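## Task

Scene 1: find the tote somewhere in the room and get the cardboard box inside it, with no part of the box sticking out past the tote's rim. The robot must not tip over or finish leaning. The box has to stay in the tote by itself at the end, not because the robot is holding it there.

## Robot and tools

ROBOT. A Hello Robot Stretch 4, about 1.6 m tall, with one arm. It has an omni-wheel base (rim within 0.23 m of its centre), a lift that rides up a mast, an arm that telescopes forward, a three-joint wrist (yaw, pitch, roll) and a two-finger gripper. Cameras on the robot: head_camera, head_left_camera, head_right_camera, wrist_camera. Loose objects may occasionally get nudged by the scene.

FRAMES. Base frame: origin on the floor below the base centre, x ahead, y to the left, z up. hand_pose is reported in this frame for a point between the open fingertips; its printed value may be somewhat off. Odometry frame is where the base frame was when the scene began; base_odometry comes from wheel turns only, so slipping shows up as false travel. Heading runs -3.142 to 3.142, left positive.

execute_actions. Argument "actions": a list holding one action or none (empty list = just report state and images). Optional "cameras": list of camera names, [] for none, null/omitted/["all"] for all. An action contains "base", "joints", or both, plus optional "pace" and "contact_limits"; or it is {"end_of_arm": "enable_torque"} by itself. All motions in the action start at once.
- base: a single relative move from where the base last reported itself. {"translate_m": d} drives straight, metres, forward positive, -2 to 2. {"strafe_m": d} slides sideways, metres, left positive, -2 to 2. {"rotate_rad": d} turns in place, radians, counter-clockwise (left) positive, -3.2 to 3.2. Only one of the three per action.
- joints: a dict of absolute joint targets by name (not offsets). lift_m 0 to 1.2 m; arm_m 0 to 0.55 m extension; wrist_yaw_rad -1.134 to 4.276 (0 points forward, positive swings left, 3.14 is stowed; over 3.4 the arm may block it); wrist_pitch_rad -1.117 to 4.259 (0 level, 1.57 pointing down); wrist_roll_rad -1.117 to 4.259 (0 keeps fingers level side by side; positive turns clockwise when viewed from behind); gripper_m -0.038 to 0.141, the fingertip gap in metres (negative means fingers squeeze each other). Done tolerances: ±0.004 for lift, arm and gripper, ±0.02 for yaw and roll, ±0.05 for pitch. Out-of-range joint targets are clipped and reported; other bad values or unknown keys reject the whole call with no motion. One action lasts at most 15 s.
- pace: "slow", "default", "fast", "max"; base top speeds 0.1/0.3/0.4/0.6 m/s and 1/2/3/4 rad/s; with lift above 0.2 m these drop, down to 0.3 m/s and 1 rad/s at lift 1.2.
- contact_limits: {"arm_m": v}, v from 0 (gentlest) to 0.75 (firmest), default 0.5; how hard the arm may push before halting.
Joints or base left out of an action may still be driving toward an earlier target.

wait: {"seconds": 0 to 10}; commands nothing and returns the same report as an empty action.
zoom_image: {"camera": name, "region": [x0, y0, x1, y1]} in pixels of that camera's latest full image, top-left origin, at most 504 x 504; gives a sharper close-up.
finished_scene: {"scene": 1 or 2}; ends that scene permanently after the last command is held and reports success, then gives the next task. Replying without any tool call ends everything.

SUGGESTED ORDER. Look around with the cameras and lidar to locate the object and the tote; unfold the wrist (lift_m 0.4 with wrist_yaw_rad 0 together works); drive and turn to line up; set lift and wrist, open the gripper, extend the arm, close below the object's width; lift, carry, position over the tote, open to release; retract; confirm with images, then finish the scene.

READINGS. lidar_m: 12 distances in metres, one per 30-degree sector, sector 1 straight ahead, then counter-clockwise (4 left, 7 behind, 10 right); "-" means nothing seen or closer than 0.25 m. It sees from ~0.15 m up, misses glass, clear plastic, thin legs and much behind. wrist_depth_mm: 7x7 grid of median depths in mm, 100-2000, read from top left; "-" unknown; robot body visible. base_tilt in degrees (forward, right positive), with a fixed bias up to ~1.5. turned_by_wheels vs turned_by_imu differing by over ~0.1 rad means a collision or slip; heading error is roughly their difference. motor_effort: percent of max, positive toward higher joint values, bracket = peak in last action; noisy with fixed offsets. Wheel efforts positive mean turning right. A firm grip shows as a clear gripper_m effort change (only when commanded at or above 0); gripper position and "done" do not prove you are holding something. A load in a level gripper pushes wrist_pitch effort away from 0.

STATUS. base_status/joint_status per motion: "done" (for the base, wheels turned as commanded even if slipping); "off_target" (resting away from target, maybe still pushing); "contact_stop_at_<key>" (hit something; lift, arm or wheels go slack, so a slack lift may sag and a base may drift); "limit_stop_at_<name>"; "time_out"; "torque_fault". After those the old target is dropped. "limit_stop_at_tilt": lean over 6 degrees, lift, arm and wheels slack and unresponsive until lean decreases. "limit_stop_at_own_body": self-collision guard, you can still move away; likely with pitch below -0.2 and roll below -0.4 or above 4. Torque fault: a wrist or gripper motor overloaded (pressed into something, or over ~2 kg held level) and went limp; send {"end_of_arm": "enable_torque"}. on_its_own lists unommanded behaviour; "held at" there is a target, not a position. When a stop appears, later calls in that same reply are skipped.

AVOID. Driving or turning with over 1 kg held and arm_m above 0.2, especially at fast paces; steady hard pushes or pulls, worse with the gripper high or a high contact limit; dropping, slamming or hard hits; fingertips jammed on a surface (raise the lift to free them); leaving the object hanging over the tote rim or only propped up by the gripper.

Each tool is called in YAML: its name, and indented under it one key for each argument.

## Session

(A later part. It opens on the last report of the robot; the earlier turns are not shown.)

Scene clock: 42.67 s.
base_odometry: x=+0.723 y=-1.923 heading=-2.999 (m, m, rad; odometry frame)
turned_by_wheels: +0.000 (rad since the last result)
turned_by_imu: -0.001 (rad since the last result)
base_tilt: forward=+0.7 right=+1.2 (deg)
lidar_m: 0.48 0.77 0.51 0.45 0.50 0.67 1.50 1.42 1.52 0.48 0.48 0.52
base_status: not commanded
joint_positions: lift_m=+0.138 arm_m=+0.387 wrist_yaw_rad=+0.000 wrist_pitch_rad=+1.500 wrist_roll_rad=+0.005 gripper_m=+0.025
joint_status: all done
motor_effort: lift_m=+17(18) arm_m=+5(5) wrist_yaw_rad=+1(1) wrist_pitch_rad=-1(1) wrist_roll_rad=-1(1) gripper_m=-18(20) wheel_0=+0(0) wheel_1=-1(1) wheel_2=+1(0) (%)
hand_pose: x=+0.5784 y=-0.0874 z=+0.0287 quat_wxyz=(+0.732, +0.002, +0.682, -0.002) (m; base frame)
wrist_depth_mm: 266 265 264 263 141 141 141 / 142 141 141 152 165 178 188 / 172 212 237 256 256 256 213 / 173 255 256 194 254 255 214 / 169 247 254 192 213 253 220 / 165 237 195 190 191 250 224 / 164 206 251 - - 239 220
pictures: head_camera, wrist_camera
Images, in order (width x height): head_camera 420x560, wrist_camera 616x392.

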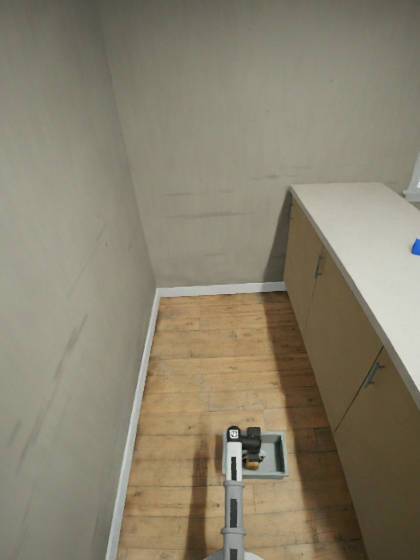

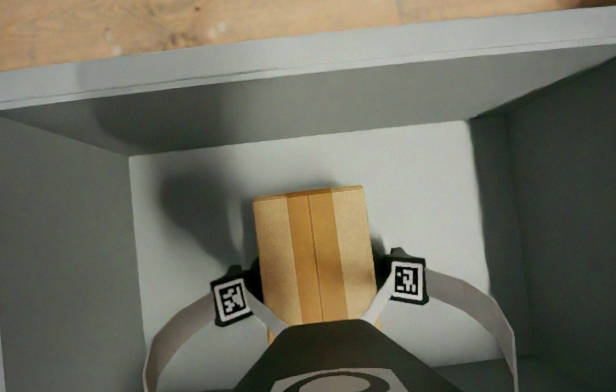

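execute_actions:
  actions:
    - {"joints": {"gripper_m": 0.085, "lift_m": 0.136}}
  cameras: ["wrist_camera"]

Scene clock: 44.13 s.
base_odometry: x=+0.723 y=-1.923 heading=-2.999 (m, m, rad; odometry frame)
turned_by_wheels: +0.000 (rad since the last result)
turned_by_imu: -0.001 (rad since the last result)
base_tilt: forward=+0.7 right=+1.3 (deg)
lidar_m: 0.52 0.76 0.50 0.47 0.50 0.65 1.55 1.44 1.54 0.45 0.48 0.51
base_status: not commanded
joint_positions: lift_m=+0.136 arm_m=+0.387 wrist_yaw_rad=+0.000 wrist_pitch_rad=+1.500 wrist_roll_rad=+0.005 gripper_m=+0.085
joint_status: all done
motor_effort: lift_m=+17(18) arm_m=+5(5) wrist_yaw_rad=+1(0) wrist_pitch_rad=+0(2) wrist_roll_rad=-1(1) gripper_m=-1(20) wheel_0=+0(0) wheel_1=-1(1) wheel_2=+0(0) (%)
hand_pose: x=+0.5784 y=-0.0874 z=+0.0267 quat_wxyz=(+0.732, +0.002, +0.682, -0.002) (m; base frame)
wrist_depth_mm: 262 263 263 260 139 139 139 / 139 139 141 152 164 177 187 / 171 212 236 255 254 254 212 / 174 253 254 204 253 253 214 / 169 248 251 202 220 251 219 / 164 239 202 200 202 248 224 / 164 213 248 - - 237 220
pictures: wrist_camera
Images, in order (width x height): wrist_camera 616x392.

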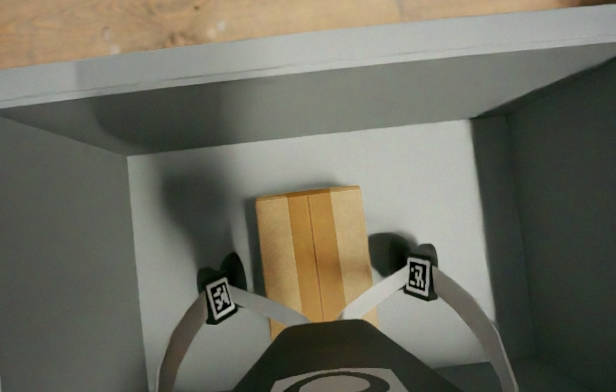

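execute_actions:
  actions:
    - {"joints": {"lift_m": 0.29}, "pace": "max"}
  cameras: ["head_camera", "wrist_camera"]

Scene clock: 45.30 s.
base_odometry: x=+0.723 y=-1.923 heading=-2.999 (m, m, rad; odometry frame)
turned_by_wheels: +0.000 (rad since the last result)
turned_by_imu: +0.000 (rad since the last result)
base_tilt: forward=+0.7 right=+1.3 (deg)
lidar_m: 0.46 0.75 0.52 0.44 0.48 0.67 1.49 1.44 1.49 0.48 0.47 0.54
base_status: not commanded
joint_positions: lift_m=+0.290 arm_m=+0.387 wrist_yaw_rad=+0.000 wrist_pitch_rad=+1.500 wrist_roll_rad=+0.005 gripper_m=+0.085
joint_status: all done
motor_effort: lift_m=+22(25) arm_m=+5(5) wrist_yaw_rad=+2(2) wrist_pitch_rad=+2(2) wrist_roll_rad=-1(1) gripper_m=-1(2) wheel_0=+0(0) wheel_1=-1(1) wheel_2=+1(0) (%)
hand_pose: x=+0.5784 y=-0.0874 z=+0.1803 quat_wxyz=(+0.732, +0.002, +0.682, -0.002) (m; base frame)
wrist_depth_mm: 421 418 415 418 418 418 418 / 418 415 413 415 413 413 413 / 418 413 330 330 329 310 410 / 413 407 407 404 404 327 407 / 407 407 404 355 402 334 404 / 404 404 202 353 329 285 402 / 404 399 298 - - 293 397
pictures: head_camera, wrist_camera
Images, in order (width x height): head_camera 420x560, wrist_camera 616x392.

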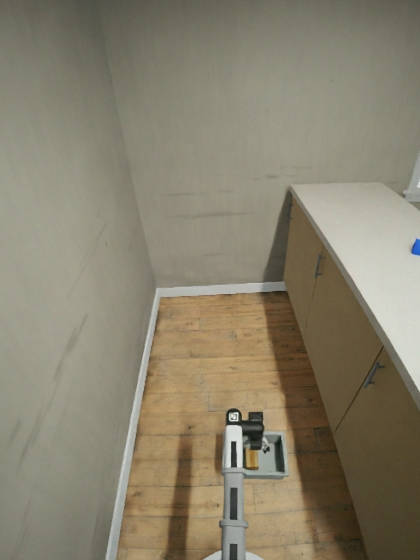

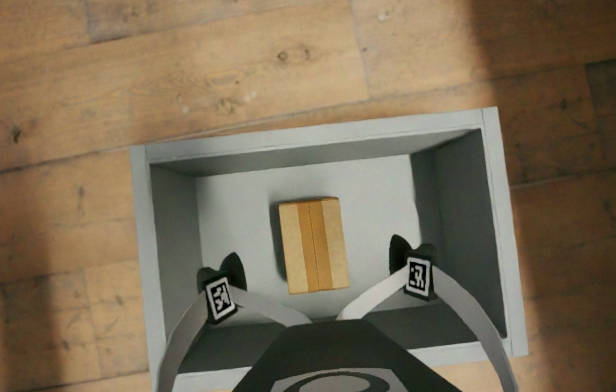

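The box rests flat in the middle of the tote, and the gripper is clear of it.

finished_scene:
  scene: 1

The scene is finished: the task was done.


## Next scene

Scene 2: find the tote somewhere in the room and get the yellow sponge inside it, with no part of the sponge sticking out past the tote's rim. The robot must not tip over or finish leaning. The sponge has to stay in the tote by itself at the end, not because the robot is holding it there.

execute_actions:
  actions: []

Scene clock: 0.00 s.
base_odometry: x=+0.000 y=+0.000 heading=+0.000 (m, m, rad; odometry frame)
turned_by_wheels: +0.000 (rad since the last result)
turned_by_imu: +0.000 (rad since the last result)
base_tilt: forward=+0.7 right=+1.2 (deg)
lidar_m: 0.58 0.73 1.42 1.46 1.02 0.88 0.89 1.61 1.43 1.11 0.64 0.58
base_status: not commanded
joint_positions: lift_m=+0.166 arm_m=+0.002 wrist_yaw_rad=+3.073 wrist_pitch_rad=+0.011 wrist_roll_rad=+0.005 gripper_m=+0.057
joint_status: not commanded
motor_effort: lift_m=+20 arm_m=-1 wrist_yaw_rad=+1 wrist_pitch_rad=-5 wrist_roll_rad=+0 gripper_m=-4 wheel_0=+0 wheel_1=+0 wheel_2=-1 (%)
hand_pose: x=-0.1088 y=+0.1070 z=+0.3416 quat_wxyz=(+0.034, -0.005, +0.003, +0.999) (m; base frame)
wrist_depth_mm: 136 203 - 1025 976 931 891 / 111 140 1078 1042 991 946 891 / 111 141 1098 1042 991 946 904 / 125 150 - 1060 1008 960 917 / - - - 1060 991 960 917 / 1430 1336 200 169 946 946 917 / 931 831 842 - 798 699 699
pictures: head_camera, head_left_camera, head_right_camera, wrist_camera
Images, in order (width x height): head_camera 420x560, head_left_camera 420x672, head_right_camera 420x672, wrist_camera 616x392.

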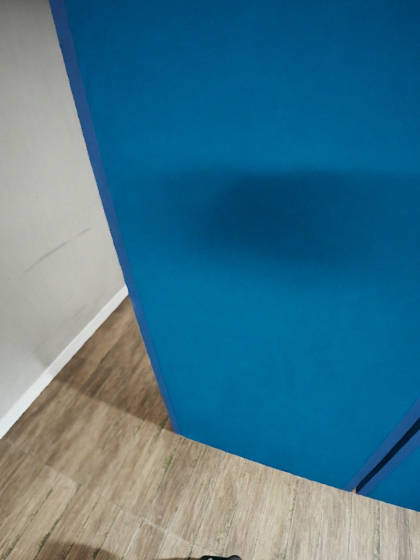

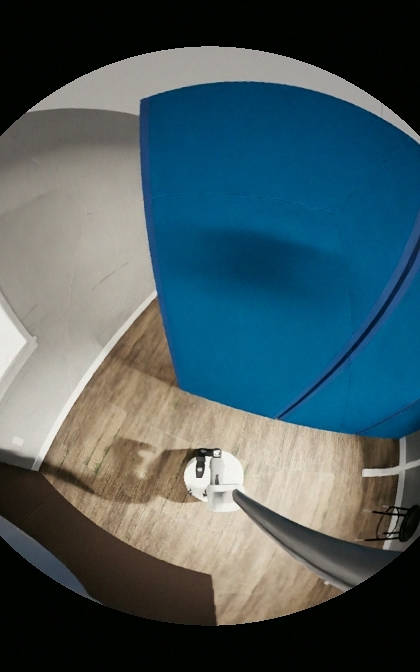

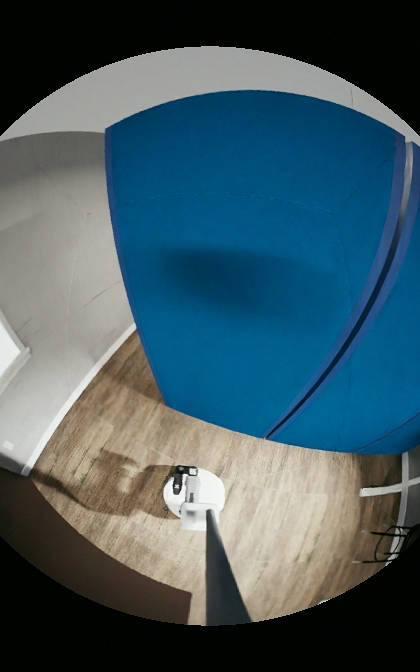

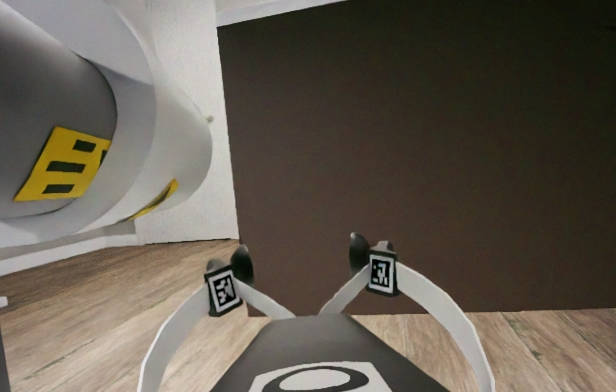

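zoom_image:
  camera: "head_left_camera"
  region: [0, 270, 240, 630]

zoom_image:
  camera: "head_right_camera"
  region: [260, 400, 420, 630]

Region (0, 270, 240, 630) of head_left_camera's 420x672 image, scaled by 1.400, with more detail than that image has.

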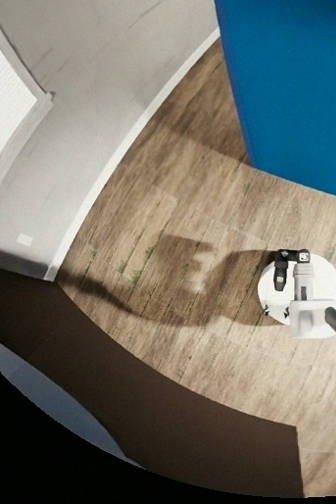

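Region (260, 400, 420, 630) of head_right_camera's 420x672 image, scaled by 2.191, with more detail than that image has; it fills the left 351 columns of this view, and the rest is white.

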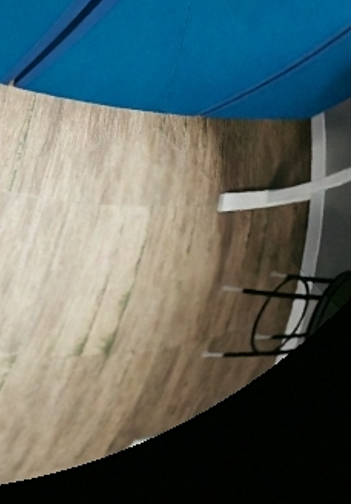

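execute_actions:
  actions:
    - {"base": {"rotate_rad": -2.8}, "joints": {"lift_m": 0.5, "wrist_yaw_rad": 0.0}, "pace": "fast"}
  cameras: ["head_camera", "head_left_camera", "head_right_camera"]

Scene clock: 3.10 s.
base_odometry: x=+0.000 y=+0.000 heading=-2.800 (m, m, rad; odometry frame)
turned_by_wheels: -2.800 (rad since the last result)
turned_by_imu: -2.752 (rad since the last result)
base_tilt: forward=+0.6 right=+1.3 (deg)
lidar_m: 1.78 1.44 1.43 0.75 0.59 0.58 0.64 1.49 1.44 1.13 0.91 0.89
base_status: done
joint_positions: lift_m=+0.500 arm_m=+0.002 wrist_yaw_rad=+0.001 wrist_pitch_rad=+0.011 wrist_roll_rad=+0.005 gripper_m=+0.057
joint_status: all done
motor_effort: lift_m=+23(25) arm_m=-1(1) wrist_yaw_rad=-1(5) wrist_pitch_rad=-6(6) wrist_roll_rad=+0(0) gripper_m=-1(3) wheel_0=+0(7) wheel_1=-1(11) wheel_2=-1(9) (%)
hand_pose: x=+0.4616 y=-0.0873 z=+0.6750 quat_wxyz=(+1.000, +0.003, +0.005, +0.000) (m; base frame)
wrist_depth_mm: 1983 - - - - - 1808 / 1983 - - - - 634 569 / 1499 - - - - 640 574 / 1921 - - - - 654 574 / 1921 - - - 715 661 591 / 1863 - 200 169 1756 654 603 / 1661 1499 1537 - 1430 661 603
pictures: head_camera, head_left_camera, head_right_camera
Images, in order (width x height): head_camera 420x560, head_left_camera 420x672, head_right_camera 420x672.

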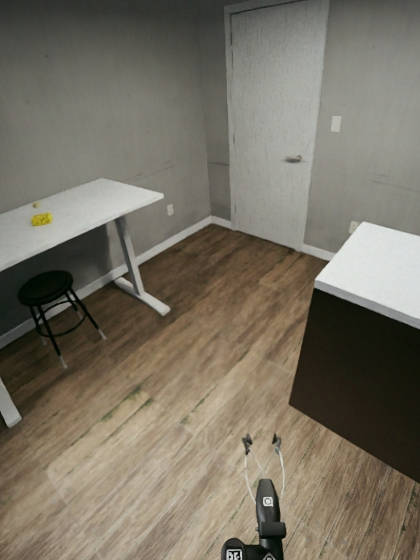

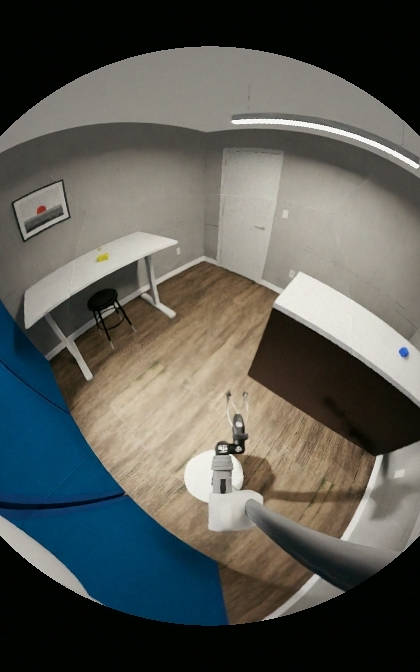

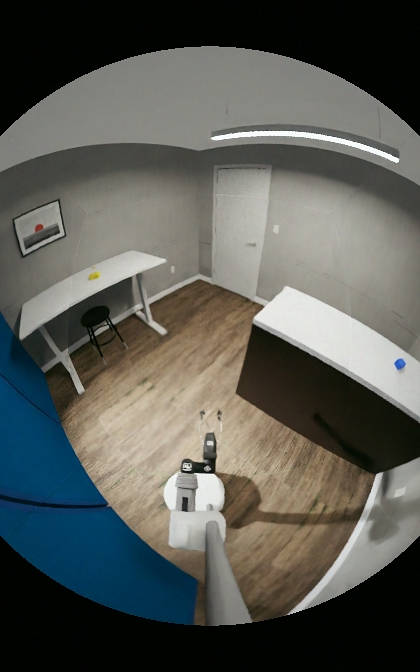

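zoom_image:
  camera: "head_camera"
  region: [0, 180, 110, 260]

Region (0, 180, 110, 260) of head_camera's 420x560 image, scaled by 4.582, with more detail than that image has; it fills the top 367 rows of this view, and the rest is white.

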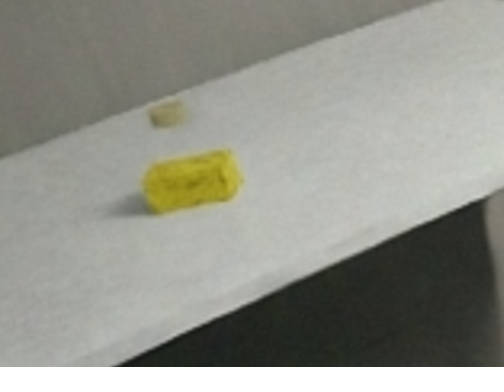

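execute_actions:
  actions:
    - {"base": {"rotate_rad": 0.665}, "joints": {"lift_m": 0.75, "arm_m": 0.06, "gripper_m": 0.125, "wrist_pitch_rad": 1.52, "wrist_roll_rad": 1.7}, "pace": "fast"}
  cameras: ["head_camera", "wrist_camera"]

Scene clock: 6.20 s.
base_odometry: x=+0.000 y=+0.000 heading=-2.135 (m, m, rad; odometry frame)
turned_by_wheels: +0.665 (rad since the last result)
turned_by_imu: +0.652 (rad since the last result)
base_tilt: forward=+0.7 right=+1.3 (deg)
lidar_m: 1.41 1.15 0.68 0.57 0.59 0.70 1.46 1.44 1.04 0.88 0.89 1.66
base_status: done
joint_positions: lift_m=+0.750 arm_m=+0.059 wrist_yaw_rad=+0.000 wrist_pitch_rad=+1.520 wrist_roll_rad=+1.700 gripper_m=+0.125
joint_status: all done
motor_effort: lift_m=+23(25) arm_m=+5(5) wrist_yaw_rad=+1(1) wrist_pitch_rad=+3(5) wrist_roll_rad=+1(2) gripper_m=+1(1) wheel_0=-1(6) wheel_1=+0(8) wheel_2=+0(9) (%)
hand_pose: x=+0.2449 y=-0.0874 z=+0.6398 quat_wxyz=(+0.479, +0.545, +0.455, -0.517) (m; base frame)
wrist_depth_mm: 866 854 854 854 854 854 854 / 866 866 866 866 866 854 854 / 891 878 878 878 661 654 462 / 891 878 891 878 661 661 866 / 891 904 904 878 661 661 866 / 904 904 891 161 676 661 891 / 917 904 904 - 904 904 904
pictures: head_camera, wrist_camera
Images, in order (width x height): head_camera 420x560, wrist_camera 616x392.

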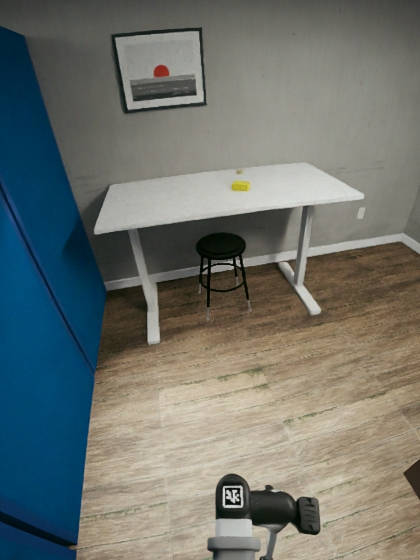

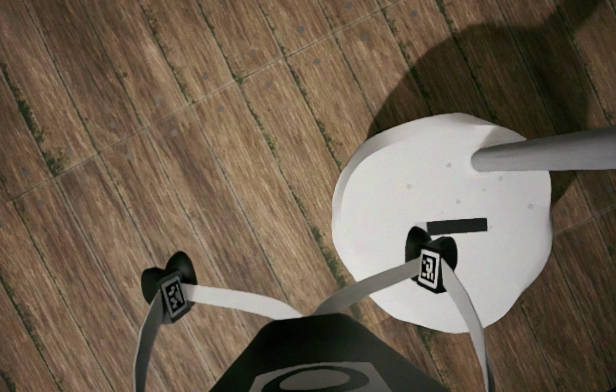

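execute_actions:
  actions:
    - {"base": {"translate_m": 1.18}, "joints": {"lift_m": 1.16, "arm_m": 0.41}, "pace": "fast"}
  cameras: ["head_right_camera", "wrist_camera"]

Scene clock: 11.23 s.
base_odometry: x=-0.631 y=-0.997 heading=-2.135 (m, m, rad; odometry frame)
turned_by_wheels: +0.000 (rad since the last result)
turned_by_imu: -0.008 (rad since the last result)
base_tilt: forward=+0.8 right=+1.3 (deg)
lidar_m: 0.28 0.27 0.34 0.85 0.86 1.03 1.86 1.24 1.02 2.21 0.57 0.34
base_status: done
joint_positions: lift_m=+1.160 arm_m=+0.409 wrist_yaw_rad=+0.000 wrist_pitch_rad=+1.520 wrist_roll_rad=+1.700 gripper_m=+0.125
joint_status: all done
motor_effort: lift_m=+23(28) arm_m=+4(7) wrist_yaw_rad=+1(2) wrist_pitch_rad=+0(0) wrist_roll_rad=+1(1) gripper_m=+0(1) wheel_0=+0(7) wheel_1=-1(5) wheel_2=+1(11) (%)
hand_pose: x=+0.5948 y=-0.0874 z=+1.0499 quat_wxyz=(+0.479, +0.544, +0.455, -0.517) (m; base frame)
wrist_depth_mm: 322 320 320 320 319 319 1255 / 324 324 324 322 322 320 1281 / 329 327 325 325 325 324 324 / 329 329 327 327 327 325 325 / 334 332 285 329 330 329 329 / 338 334 289 161 330 332 330 / 340 338 336 - 334 336 334
pictures: head_right_camera, wrist_camera
Images, in order (width x height): head_right_camera 420x672, wrist_camera 616x392.

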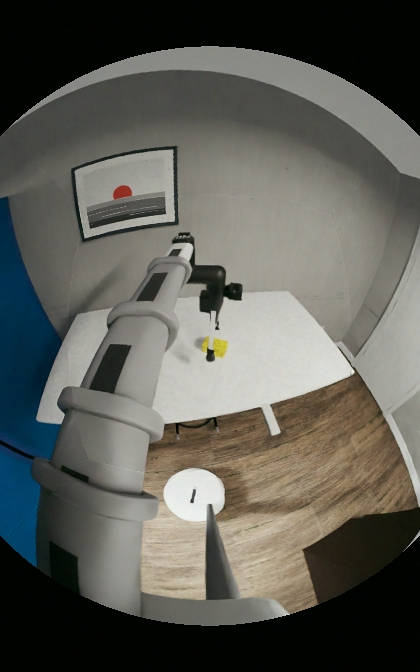

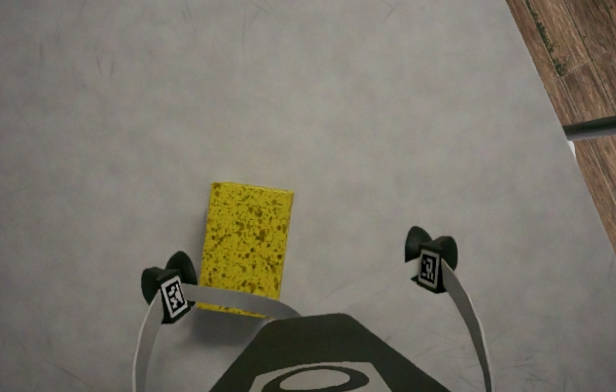

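zoom_image:
  camera: "wrist_camera"
  region: [120, 160, 480, 392]

Region (120, 160, 480, 392) of wrist_camera's 616x392 image, scaled by 1.400; it fills the top 325 rows of this view, and the rest is white.

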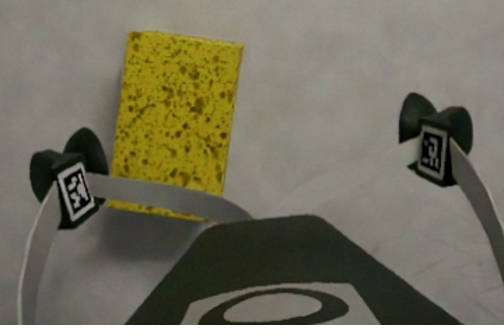

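execute_actions:
  actions:
    - {"joints": {"lift_m": 1.13, "arm_m": 0.457, "wrist_roll_rad": 1.93}, "pace": "fast"}
  cameras: ["wrist_camera"]

Scene clock: 12.77 s.
base_odometry: x=-0.631 y=-0.997 heading=-2.135 (m, m, rad; odometry frame)
turned_by_wheels: +0.000 (rad since the last result)
turned_by_imu: -0.001 (rad since the last result)
base_tilt: forward=+0.7 right=+1.2 (deg)
lidar_m: 0.27 0.27 0.37 0.84 0.85 1.03 1.87 1.23 1.03 2.19 0.56 0.32
base_status: not commanded
joint_positions: lift_m=+1.130 arm_m=+0.456 wrist_yaw_rad=+0.000 wrist_pitch_rad=+1.520 wrist_roll_rad=+1.930 gripper_m=+0.125
joint_status: all done
motor_effort: lift_m=+17(21) arm_m=+4(8) wrist_yaw_rad=+1(0) wrist_pitch_rad=+1(1) wrist_roll_rad=+1(4) gripper_m=+1(2) wheel_0=+0(1) wheel_1=-1(1) wheel_2=+1(1) (%)
hand_pose: x=+0.6417 y=-0.0874 z=+1.0203 quat_wxyz=(+0.413, +0.596, +0.392, -0.566) (m; base frame)
wrist_depth_mm: 290 290 289 289 287 287 287 / 293 293 293 291 290 291 290 / 296 294 296 294 294 293 293 / 298 298 297 253 297 296 297 / 301 301 301 255 298 300 300 / 306 304 303 161 303 304 303 / 309 307 307 - 306 306 306
pictures: wrist_camera
Images, in order (width x height): wrist_camera 616x392.

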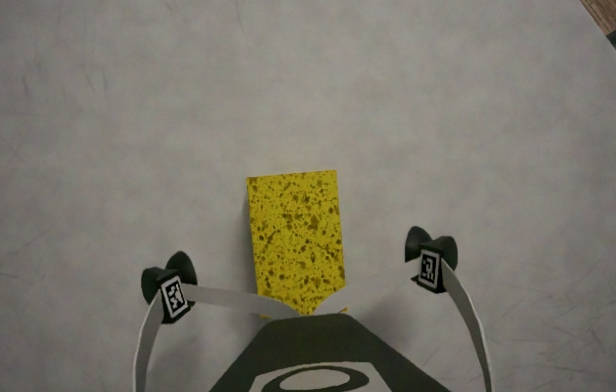

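execute_actions:
  actions:
    - {"joints": {"lift_m": 1.081, "gripper_m": 0.031}, "pace": "fast"}
  cameras: ["head_right_camera", "wrist_camera"]

Scene clock: 17.53 s.
base_odometry: x=-0.631 y=-0.997 heading=-2.135 (m, m, rad; odometry frame)
turned_by_wheels: +0.000 (rad since the last result)
turned_by_imu: -0.002 (rad since the last result)
base_tilt: forward=+0.7 right=+1.2 (deg)
lidar_m: 0.28 0.28 0.35 0.83 0.84 1.04 1.88 1.29 1.05 2.18 0.54 0.34
base_status: not commanded
joint_positions: lift_m=+1.081 arm_m=+0.456 wrist_yaw_rad=-0.001 wrist_pitch_rad=+1.521 wrist_roll_rad=+1.930 gripper_m=+0.031
joint_status: all done
motor_effort: lift_m=+16(19) arm_m=+4(5) wrist_yaw_rad=+4(6) wrist_pitch_rad=+1(25) wrist_roll_rad=+0(1) gripper_m=-17(17) wheel_0=+0(0) wheel_1=-1(1) wheel_2=+1(1) (%)
hand_pose: x=+0.6415 y=-0.0874 z=+0.9714 quat_wxyz=(+0.413, +0.596, +0.392, -0.567) (m; base frame)
wrist_depth_mm: 241 241 240 240 240 240 240 / 244 244 243 244 243 242 242 / 246 246 245 246 246 245 244 / 249 249 248 196 248 247 247 / 252 251 250 198 249 250 250 / 255 253 194 198 252 252 253 / 256 256 256 - 255 256 255
pictures: head_right_camera, wrist_camera
Images, in order (width x height): head_right_camera 420x672, wrist_camera 616x392.

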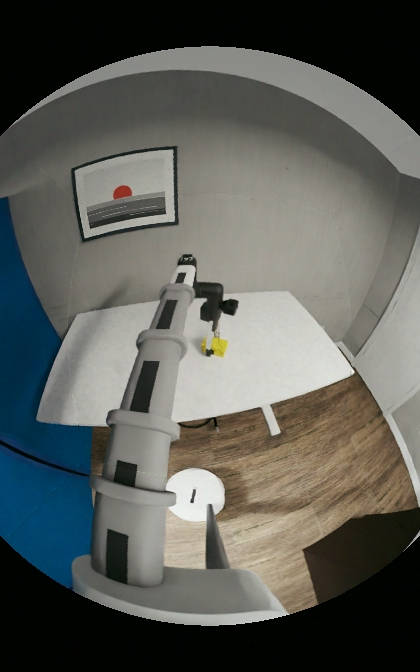

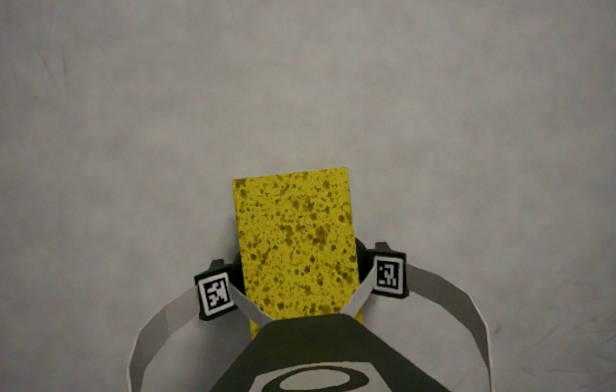

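execute_actions:
  actions:
    - {"base": {"rotate_rad": -1.69}, "joints": {"lift_m": 1.12, "arm_m": 0.03, "wrist_roll_rad": 0.005}, "pace": "fast"}
  cameras: ["head_camera", "head_right_camera", "wrist_camera"]

Scene clock: 20.90 s.
base_odometry: x=-0.631 y=-0.997 heading=+2.459 (m, m, rad; odometry frame)
turned_by_wheels: -1.689 (rad since the last result)
turned_by_imu: -1.662 (rad since the last result)
base_tilt: forward=+0.7 right=+1.3 (deg)
lidar_m: 1.39 0.71 0.36 0.29 0.28 0.32 0.56 0.86 0.95 1.53 1.57 1.05
base_status: done
joint_positions: lift_m=+1.120 arm_m=+0.031 wrist_yaw_rad=+0.000 wrist_pitch_rad=+1.520 wrist_roll_rad=+0.005 gripper_m=+0.031
joint_status: all done
motor_effort: lift_m=+22(26) arm_m=-5(6) wrist_yaw_rad=+2(3) wrist_pitch_rad=-2(2) wrist_roll_rad=-1(6) gripper_m=-17(16) wheel_0=+3(6) wheel_1=+3(7) wheel_2=+2(7) (%)
hand_pose: x=+0.2163 y=-0.0874 z=+1.0100 quat_wxyz=(+0.725, +0.002, +0.689, -0.002) (m; base frame)
wrist_depth_mm: 1255 1255 1255 1281 1281 1308 1308 / 1229 1255 1281 1281 1281 1281 1308 / 1229 1229 1255 1281 1308 1281 1308 / 1229 1255 1255 195 1255 1281 1308 / 1229 1255 1042 198 1281 1281 1281 / 1229 1255 195 198 1281 1281 1308 / 1229 1229 1229 - 1281 1281 1281
pictures: head_camera, head_right_camera, wrist_camera
Images, in order (width x height): head_camera 420x560, head_right_camera 420x672, wrist_camera 616x392.

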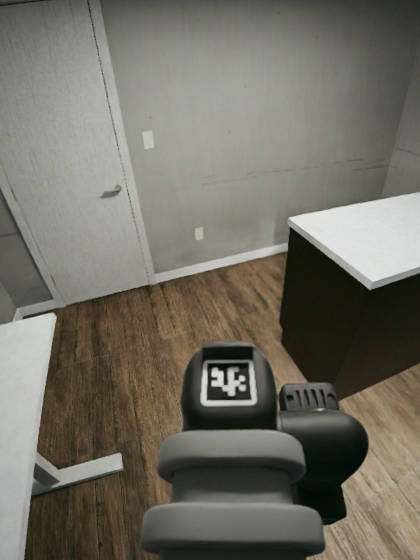

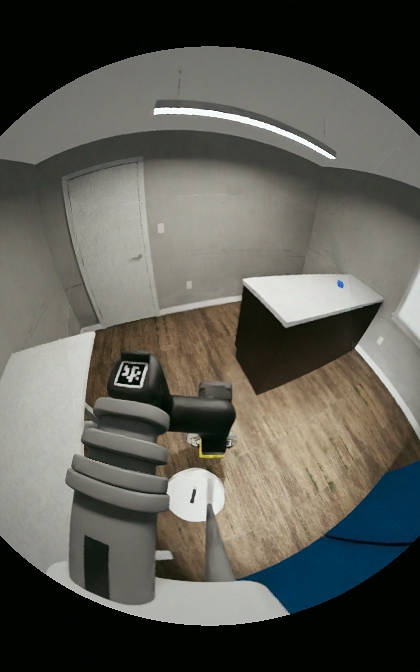

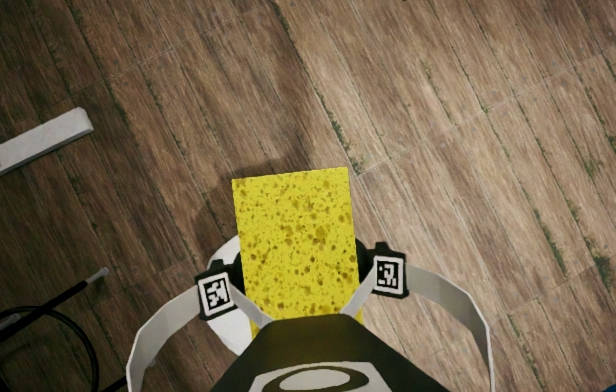

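execute_actions:
  actions:
    - {"base": {"translate_m": 1.85}, "joints": {"lift_m": 0.4}, "pace": "fast"}
  cameras: ["head_camera", "head_right_camera"]

Scene clock: 28.57 s.
base_odometry: x=-2.066 y=+0.170 heading=+2.459 (m, m, rad; odometry frame)
turned_by_wheels: +0.000 (rad since the last result)
turned_by_imu: -0.013 (rad since the last result)
base_tilt: forward=+0.6 right=+1.3 (deg)
lidar_m: 0.48 0.45 0.54 0.76 1.72 1.26 2.02 0.49 0.50 0.77 1.10 0.62
base_status: done
joint_positions: lift_m=+0.400 arm_m=+0.031 wrist_yaw_rad=+0.000 wrist_pitch_rad=+1.520 wrist_roll_rad=+0.005 gripper_m=+0.031
joint_status: all done
motor_effort: lift_m=+17(21) arm_m=-4(5) wrist_yaw_rad=+2(2) wrist_pitch_rad=+1(2) wrist_roll_rad=-2(2) gripper_m=-16(17) wheel_0=+2(7) wheel_1=+2(7) wheel_2=+0(11) (%)
hand_pose: x=+0.2162 y=-0.0874 z=+0.2903 quat_wxyz=(+0.725, +0.002, +0.689, -0.002) (m; base frame)
wrist_depth_mm: 421 466 525 530 535 535 544 / 492 521 525 525 535 539 539 / 512 517 525 530 530 535 544 / 512 517 517 196 530 530 539 / 512 512 349 198 525 535 539 / 508 314 194 198 366 530 539 / 319 303 303 - 530 530 535
pictures: head_camera, head_right_camera
Images, in order (width x height): head_camera 420x560, head_right_camera 420x672.

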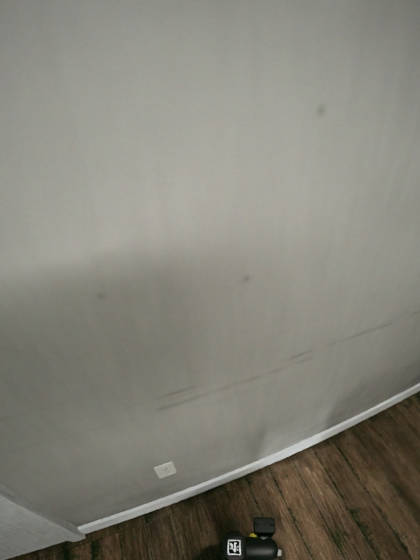

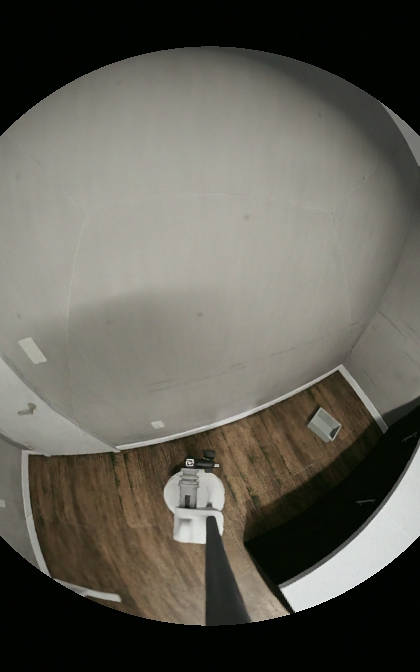

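zoom_image:
  camera: "head_right_camera"
  region: [230, 350, 420, 520]

Region (230, 350, 420, 520) of head_right_camera's 420x672 image, scaled by 2.653, with more detail than that image has; it fills the top 451 rows of this view, and the rest is white.

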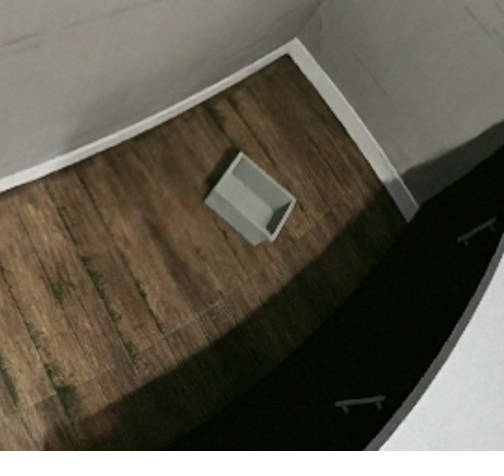

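execute_actions:
  actions:
    - {"base": {"rotate_rad": -1.22}, "joints": {"arm_m": 0.2}, "pace": "fast"}
  cameras: ["head_camera", "wrist_camera"]

Scene clock: 30.30 s.
base_odometry: x=-2.066 y=+0.170 heading=+1.239 (m, m, rad; odometry frame)
turned_by_wheels: -1.220 (rad since the last result)
turned_by_imu: -1.200 (rad since the last result)
base_tilt: forward=+0.6 right=+1.3 (deg)
lidar_m: 1.12 0.73 0.51 0.47 0.49 0.68 1.70 1.26 1.33 0.70 0.47 0.65
base_status: done
joint_positions: lift_m=+0.400 arm_m=+0.199 wrist_yaw_rad=+0.000 wrist_pitch_rad=+1.520 wrist_roll_rad=+0.005 gripper_m=+0.031
joint_status: all done
motor_effort: lift_m=+18(18) arm_m=+4(4) wrist_yaw_rad=+1(0) wrist_pitch_rad=+0(0) wrist_roll_rad=-1(1) gripper_m=-18(16) wheel_0=-1(10) wheel_1=-1(10) wheel_2=-1(10) (%)
hand_pose: x=+0.3848 y=-0.0874 z=+0.2903 quat_wxyz=(+0.725, +0.002, +0.689, -0.002) (m; base frame)
wrist_depth_mm: 512 517 525 530 530 539 544 / 512 521 521 525 530 539 539 / 512 517 521 525 530 535 539 / 508 517 521 196 525 530 535 / 512 512 517 198 530 535 535 / 512 512 194 198 525 530 539 / 508 512 517 - 530 530 535
pictures: head_camera, wrist_camera
Images, in order (width x height): head_camera 420x560, wrist_camera 616x392.

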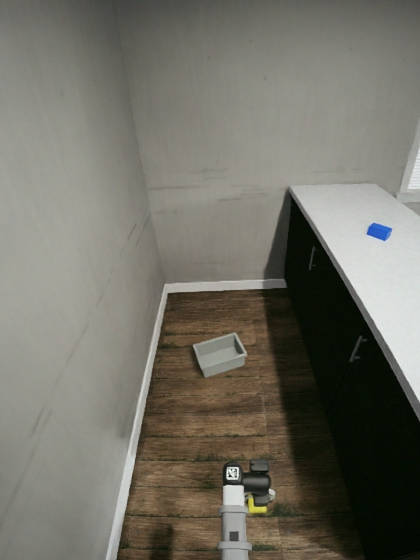

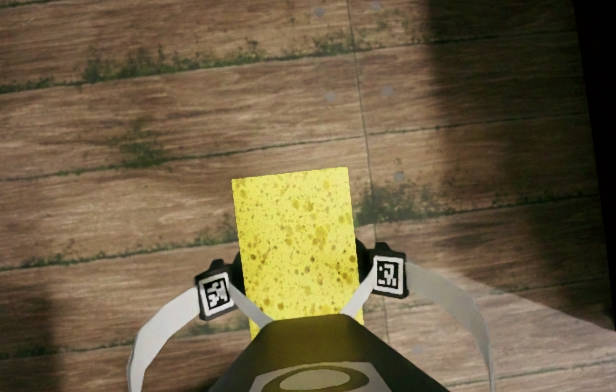

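zoom_image:
  camera: "head_camera"
  region: [170, 315, 280, 395]

Region (170, 315, 280, 395) of head_camera's 420x560 image, scaled by 4.582, with more detail than that image has; it fills the top 367 rows of this view, and the rest is white.

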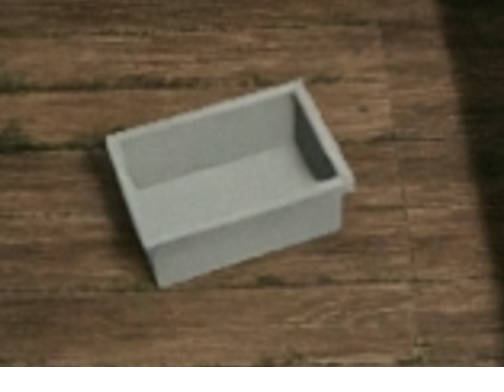

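execute_actions:
  actions:
    - {"base": {"rotate_rad": 0.146}, "joints": {"arm_m": 0.27, "lift_m": 0.34, "wrist_roll_rad": -0.2}, "pace": "fast"}
  cameras: ["head_camera"]

Scene clock: 32.20 s.
base_odometry: x=-2.066 y=+0.170 heading=+1.384 (m, m, rad; odometry frame)
turned_by_wheels: +0.146 (rad since the last result)
turned_by_imu: +0.143 (rad since the last result)
base_tilt: forward=+0.7 right=+1.3 (deg)
lidar_m: 1.12 0.63 0.49 0.48 0.54 0.74 1.70 1.26 1.59 0.47 0.48 0.76
base_status: done
joint_positions: lift_m=+0.340 arm_m=+0.269 wrist_yaw_rad=+0.000 wrist_pitch_rad=+1.520 wrist_roll_rad=-0.200 gripper_m=+0.031
joint_status: all done
motor_effort: lift_m=+17(16) arm_m=+4(4) wrist_yaw_rad=+0(0) wrist_pitch_rad=+2(0) wrist_roll_rad=-1(3) gripper_m=-17(17) wheel_0=-1(6) wheel_1=-2(7) wheel_2=+1(9) (%)
hand_pose: x=+0.4547 y=-0.0874 z=+0.2303 quat_wxyz=(+0.721, -0.072, +0.686, +0.069) (m; base frame)
wrist_depth_mm: 452 455 459 466 473 477 480 / 449 455 459 466 473 477 480 / 452 455 459 469 469 477 480 / 449 452 459 196 469 473 480 / 445 452 455 198 466 473 480 / 445 452 194 198 466 473 477 / 449 452 455 - 469 473 477
pictures: head_camera
Images, in order (width x height): head_camera 420x560.

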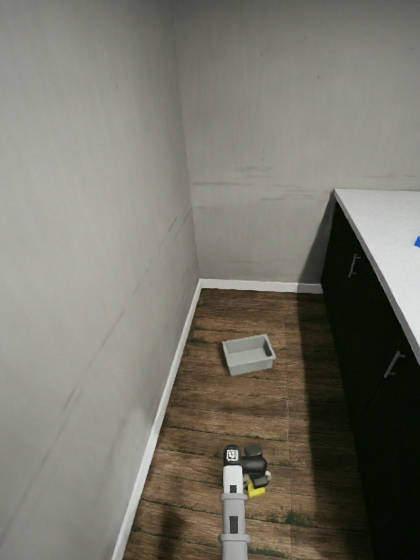

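execute_actions:
  actions:
    - {"base": {"translate_m": 0.51}, "joints": {"arm_m": 0.5, "lift_m": 0.29}, "pace": "max"}
  cameras: ["head_camera", "wrist_camera"]

Scene clock: 34.67 s.
base_odometry: x=-1.972 y=+0.671 heading=+1.385 (m, m, rad; odometry frame)
turned_by_wheels: +0.000 (rad since the last result)
turned_by_imu: -0.003 (rad since the last result)
base_tilt: forward=+0.7 right=+1.3 (deg)
lidar_m: 0.74 0.52 0.43 0.41 0.46 0.72 2.23 1.64 0.51 0.49 0.56 0.69
base_status: done
joint_positions: lift_m=+0.290 arm_m=+0.499 wrist_yaw_rad=+0.000 wrist_pitch_rad=+1.520 wrist_roll_rad=-0.200 gripper_m=+0.031
joint_status: all done
motor_effort: lift_m=+18(17) arm_m=+4(5) wrist_yaw_rad=+0(1) wrist_pitch_rad=+0(1) wrist_roll_rad=-1(1) gripper_m=-17(15) wheel_0=+1(4) wheel_1=+1(8) wheel_2=+1(13) (%)
hand_pose: x=+0.6848 y=-0.0874 z=+0.1802 quat_wxyz=(+0.721, -0.072, +0.686, +0.069) (m; base frame)
wrist_depth_mm: 402 407 410 415 421 424 430 / 402 404 304 310 325 315 427 / 402 404 404 410 415 347 427 / 402 402 362 196 413 336 427 / 397 402 303 198 355 324 427 / 399 402 194 198 413 297 427 / 397 399 404 - 415 418 421
pictures: head_camera, wrist_camera
Images, in order (width x height): head_camera 420x560, wrist_camera 616x392.

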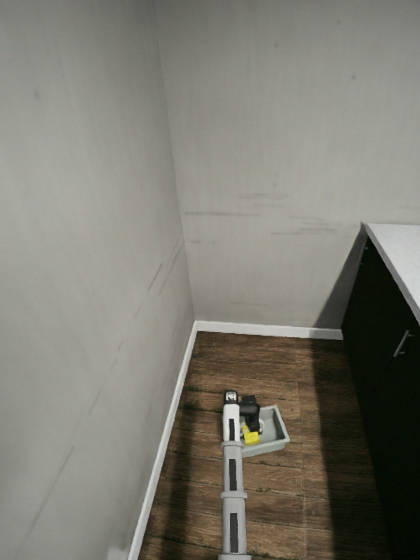

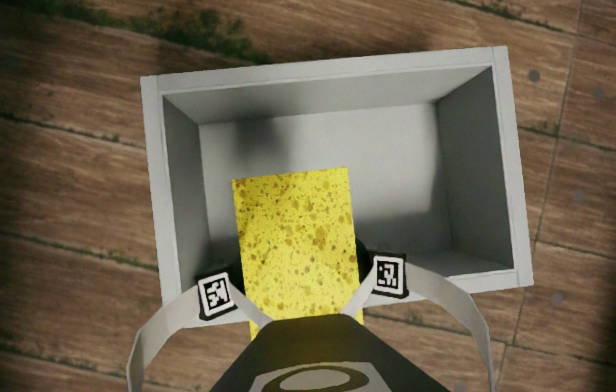

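execute_actions:
  actions:
    - {"base": {"strafe_m": -0.025}, "joints": {"arm_m": 0.549, "lift_m": 0.262}, "pace": "fast"}
  cameras: ["wrist_camera"]

Scene clock: 35.97 s.
base_odometry: x=-1.947 y=+0.667 heading=+1.385 (m, m, rad; odometry frame)
turned_by_wheels: +0.000 (rad since the last result)
turned_by_imu: -0.001 (rad since the last result)
base_tilt: forward=+0.7 right=+1.2 (deg)
lidar_m: 0.61 0.56 0.45 0.43 0.49 0.74 2.23 1.73 0.48 0.48 0.52 0.69
base_status: done
joint_positions: lift_m=+0.262 arm_m=+0.548 wrist_yaw_rad=+0.000 wrist_pitch_rad=+1.520 wrist_roll_rad=-0.200 gripper_m=+0.031
joint_status: all done
motor_effort: lift_m=+17(18) arm_m=+5(6) wrist_yaw_rad=+1(1) wrist_pitch_rad=+2(2) wrist_roll_rad=-1(1) gripper_m=-15(15) wheel_0=-2(11) wheel_1=+0(9) wheel_2=+0(1) (%)
hand_pose: x=+0.7337 y=-0.0874 z=+0.1524 quat_wxyz=(+0.721, -0.072, +0.686, +0.069) (m; base frame)
wrist_depth_mm: 375 377 379 384 389 394 402 / 373 377 382 387 389 394 399 / 373 259 279 319 357 300 397 / 373 294 375 196 384 310 397 / 370 285 375 198 375 300 397 / 370 270 195 198 312 268 394 / 370 255 283 - 270 389 394
pictures: wrist_camera
Images, in order (width x height): wrist_camera 616x392.

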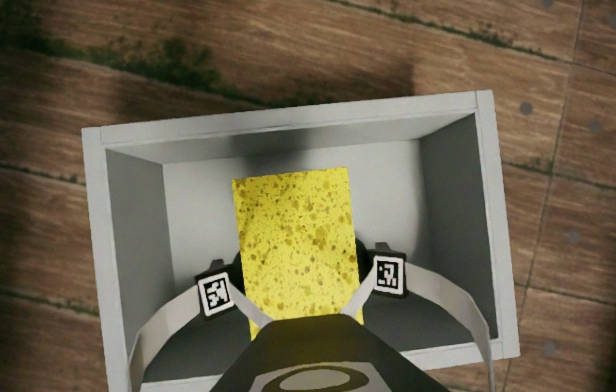

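execute_actions:
  actions:
    - {"joints": {"lift_m": 0.137}, "pace": "fast"}
  cameras: ["wrist_camera"]

Scene clock: 37.47 s.
base_odometry: x=-1.947 y=+0.667 heading=+1.385 (m, m, rad; odometry frame)
turned_by_wheels: +0.000 (rad since the last result)
turned_by_imu: -0.001 (rad since the last result)
base_tilt: forward=+0.8 right=+1.3 (deg)
lidar_m: 0.59 0.58 0.44 0.43 0.49 0.76 2.23 1.69 0.48 0.47 0.51 0.68
base_status: not commanded
joint_positions: lift_m=+0.137 arm_m=+0.548 wrist_yaw_rad=+0.000 wrist_pitch_rad=+1.520 wrist_roll_rad=-0.200 gripper_m=+0.031
joint_status: all done
motor_effort: lift_m=+17(17) arm_m=+5(5) wrist_yaw_rad=+1(0) wrist_pitch_rad=-1(2) wrist_roll_rad=-1(1) gripper_m=-17(16) wheel_0=-1(1) wheel_1=+0(0) wheel_2=+0(0) (%)
hand_pose: x=+0.7337 y=-0.0874 z=+0.0273 quat_wxyz=(+0.721, -0.072, +0.686, +0.069) (m; base frame)
wrist_depth_mm: 251 254 255 138 139 141 142 / 133 138 150 162 177 192 183 / 187 239 251 254 258 259 197 / 191 249 251 196 258 259 201 / 186 249 250 198 256 258 206 / 181 247 194 199 256 248 211 / 181 229 250 - 256 229 211
pictures: wrist_camera
Images, in order (width x height): wrist_camera 616x392.

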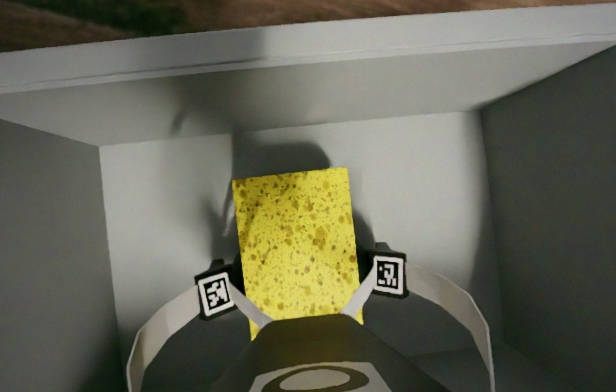

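execute_actions:
  actions:
    - {"joints": {"gripper_m": 0.085}, "pace": "fast"}
  cameras: ["wrist_camera"]

Scene clock: 38.90 s.
base_odometry: x=-1.947 y=+0.667 heading=+1.385 (m, m, rad; odometry frame)
turned_by_wheels: +0.000 (rad since the last result)
turned_by_imu: -0.001 (rad since the last result)
base_tilt: forward=+0.7 right=+1.2 (deg)
lidar_m: 0.60 0.58 0.44 0.43 0.48 0.77 2.23 1.68 0.49 0.47 0.54 0.68
base_status: not commanded
joint_positions: lift_m=+0.137 arm_m=+0.548 wrist_yaw_rad=+0.000 wrist_pitch_rad=+1.520 wrist_roll_rad=-0.200 gripper_m=+0.085
joint_status: all done
motor_effort: lift_m=+18(17) arm_m=+5(5) wrist_yaw_rad=+0(1) wrist_pitch_rad=+0(2) wrist_roll_rad=-1(1) gripper_m=-1(16) wheel_0=-1(1) wheel_1=+0(0) wheel_2=+0(0) (%)
hand_pose: x=+0.7337 y=-0.0874 z=+0.0273 quat_wxyz=(+0.721, -0.072, +0.686, +0.069) (m; base frame)
wrist_depth_mm: 251 253 256 138 139 141 142 / 133 138 150 162 176 192 184 / 188 238 251 255 258 259 197 / 191 249 251 209 257 260 202 / 186 248 251 208 255 259 206 / 181 248 206 161 256 253 211 / 180 230 250 - 256 229 211
pictures: wrist_camera
Images, in order (width x height): wrist_camera 616x392.

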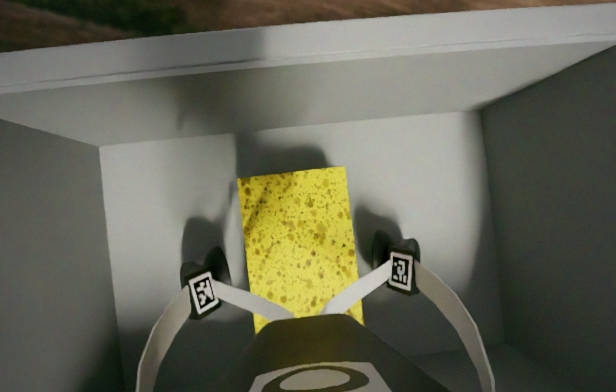

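The sponge is released and lying on the tote's floor. I'll lift the gripper out.

execute_actions:
  actions:
    - {"joints": {"lift_m": 0.27}, "pace": "max"}
  cameras: ["head_camera", "wrist_camera"]

Scene clock: 39.93 s.
base_odometry: x=-1.947 y=+0.667 heading=+1.385 (m, m, rad; odometry frame)
turned_by_wheels: +0.000 (rad since the last result)
turned_by_imu: +0.000 (rad since the last result)
base_tilt: forward=+0.8 right=+1.2 (deg)
lidar_m: 0.61 0.56 0.43 0.43 0.48 0.74 2.21 1.71 0.49 0.48 0.52 0.67
base_status: not commanded
joint_positions: lift_m=+0.270 arm_m=+0.548 wrist_yaw_rad=+0.000 wrist_pitch_rad=+1.520 wrist_roll_rad=-0.200 gripper_m=+0.085
joint_status: all done
motor_effort: lift_m=+22(24) arm_m=+5(5) wrist_yaw_rad=+2(1) wrist_pitch_rad=+3(1) wrist_roll_rad=-1(1) gripper_m=-3(1) wheel_0=-1(1) wheel_1=+0(0) wheel_2=+0(0) (%)
hand_pose: x=+0.7337 y=-0.0874 z=+0.1600 quat_wxyz=(+0.721, -0.072, +0.686, +0.069) (m; base frame)
wrist_depth_mm: 379 384 392 394 399 402 407 / 382 387 389 394 399 404 407 / 379 274 291 319 355 324 407 / 379 296 384 343 394 312 404 / 377 307 384 343 384 322 404 / 379 277 224 161 330 283 402 / 377 263 283 - 278 399 402
pictures: head_camera, wrist_camera
Images, in order (width x height): head_camera 420x560, wrist_camera 616x392.

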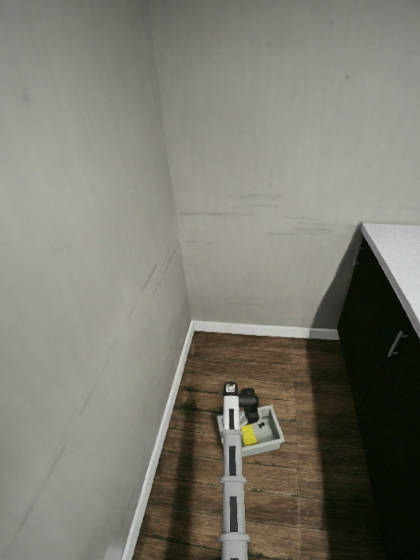

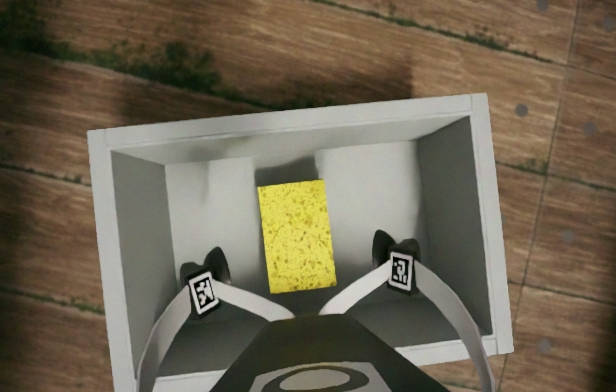

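The sponge lies flat in the middle of the tote, and the gripper is above the rim.

finished_scene:
  scene: 2

The scene is finished: the task was done.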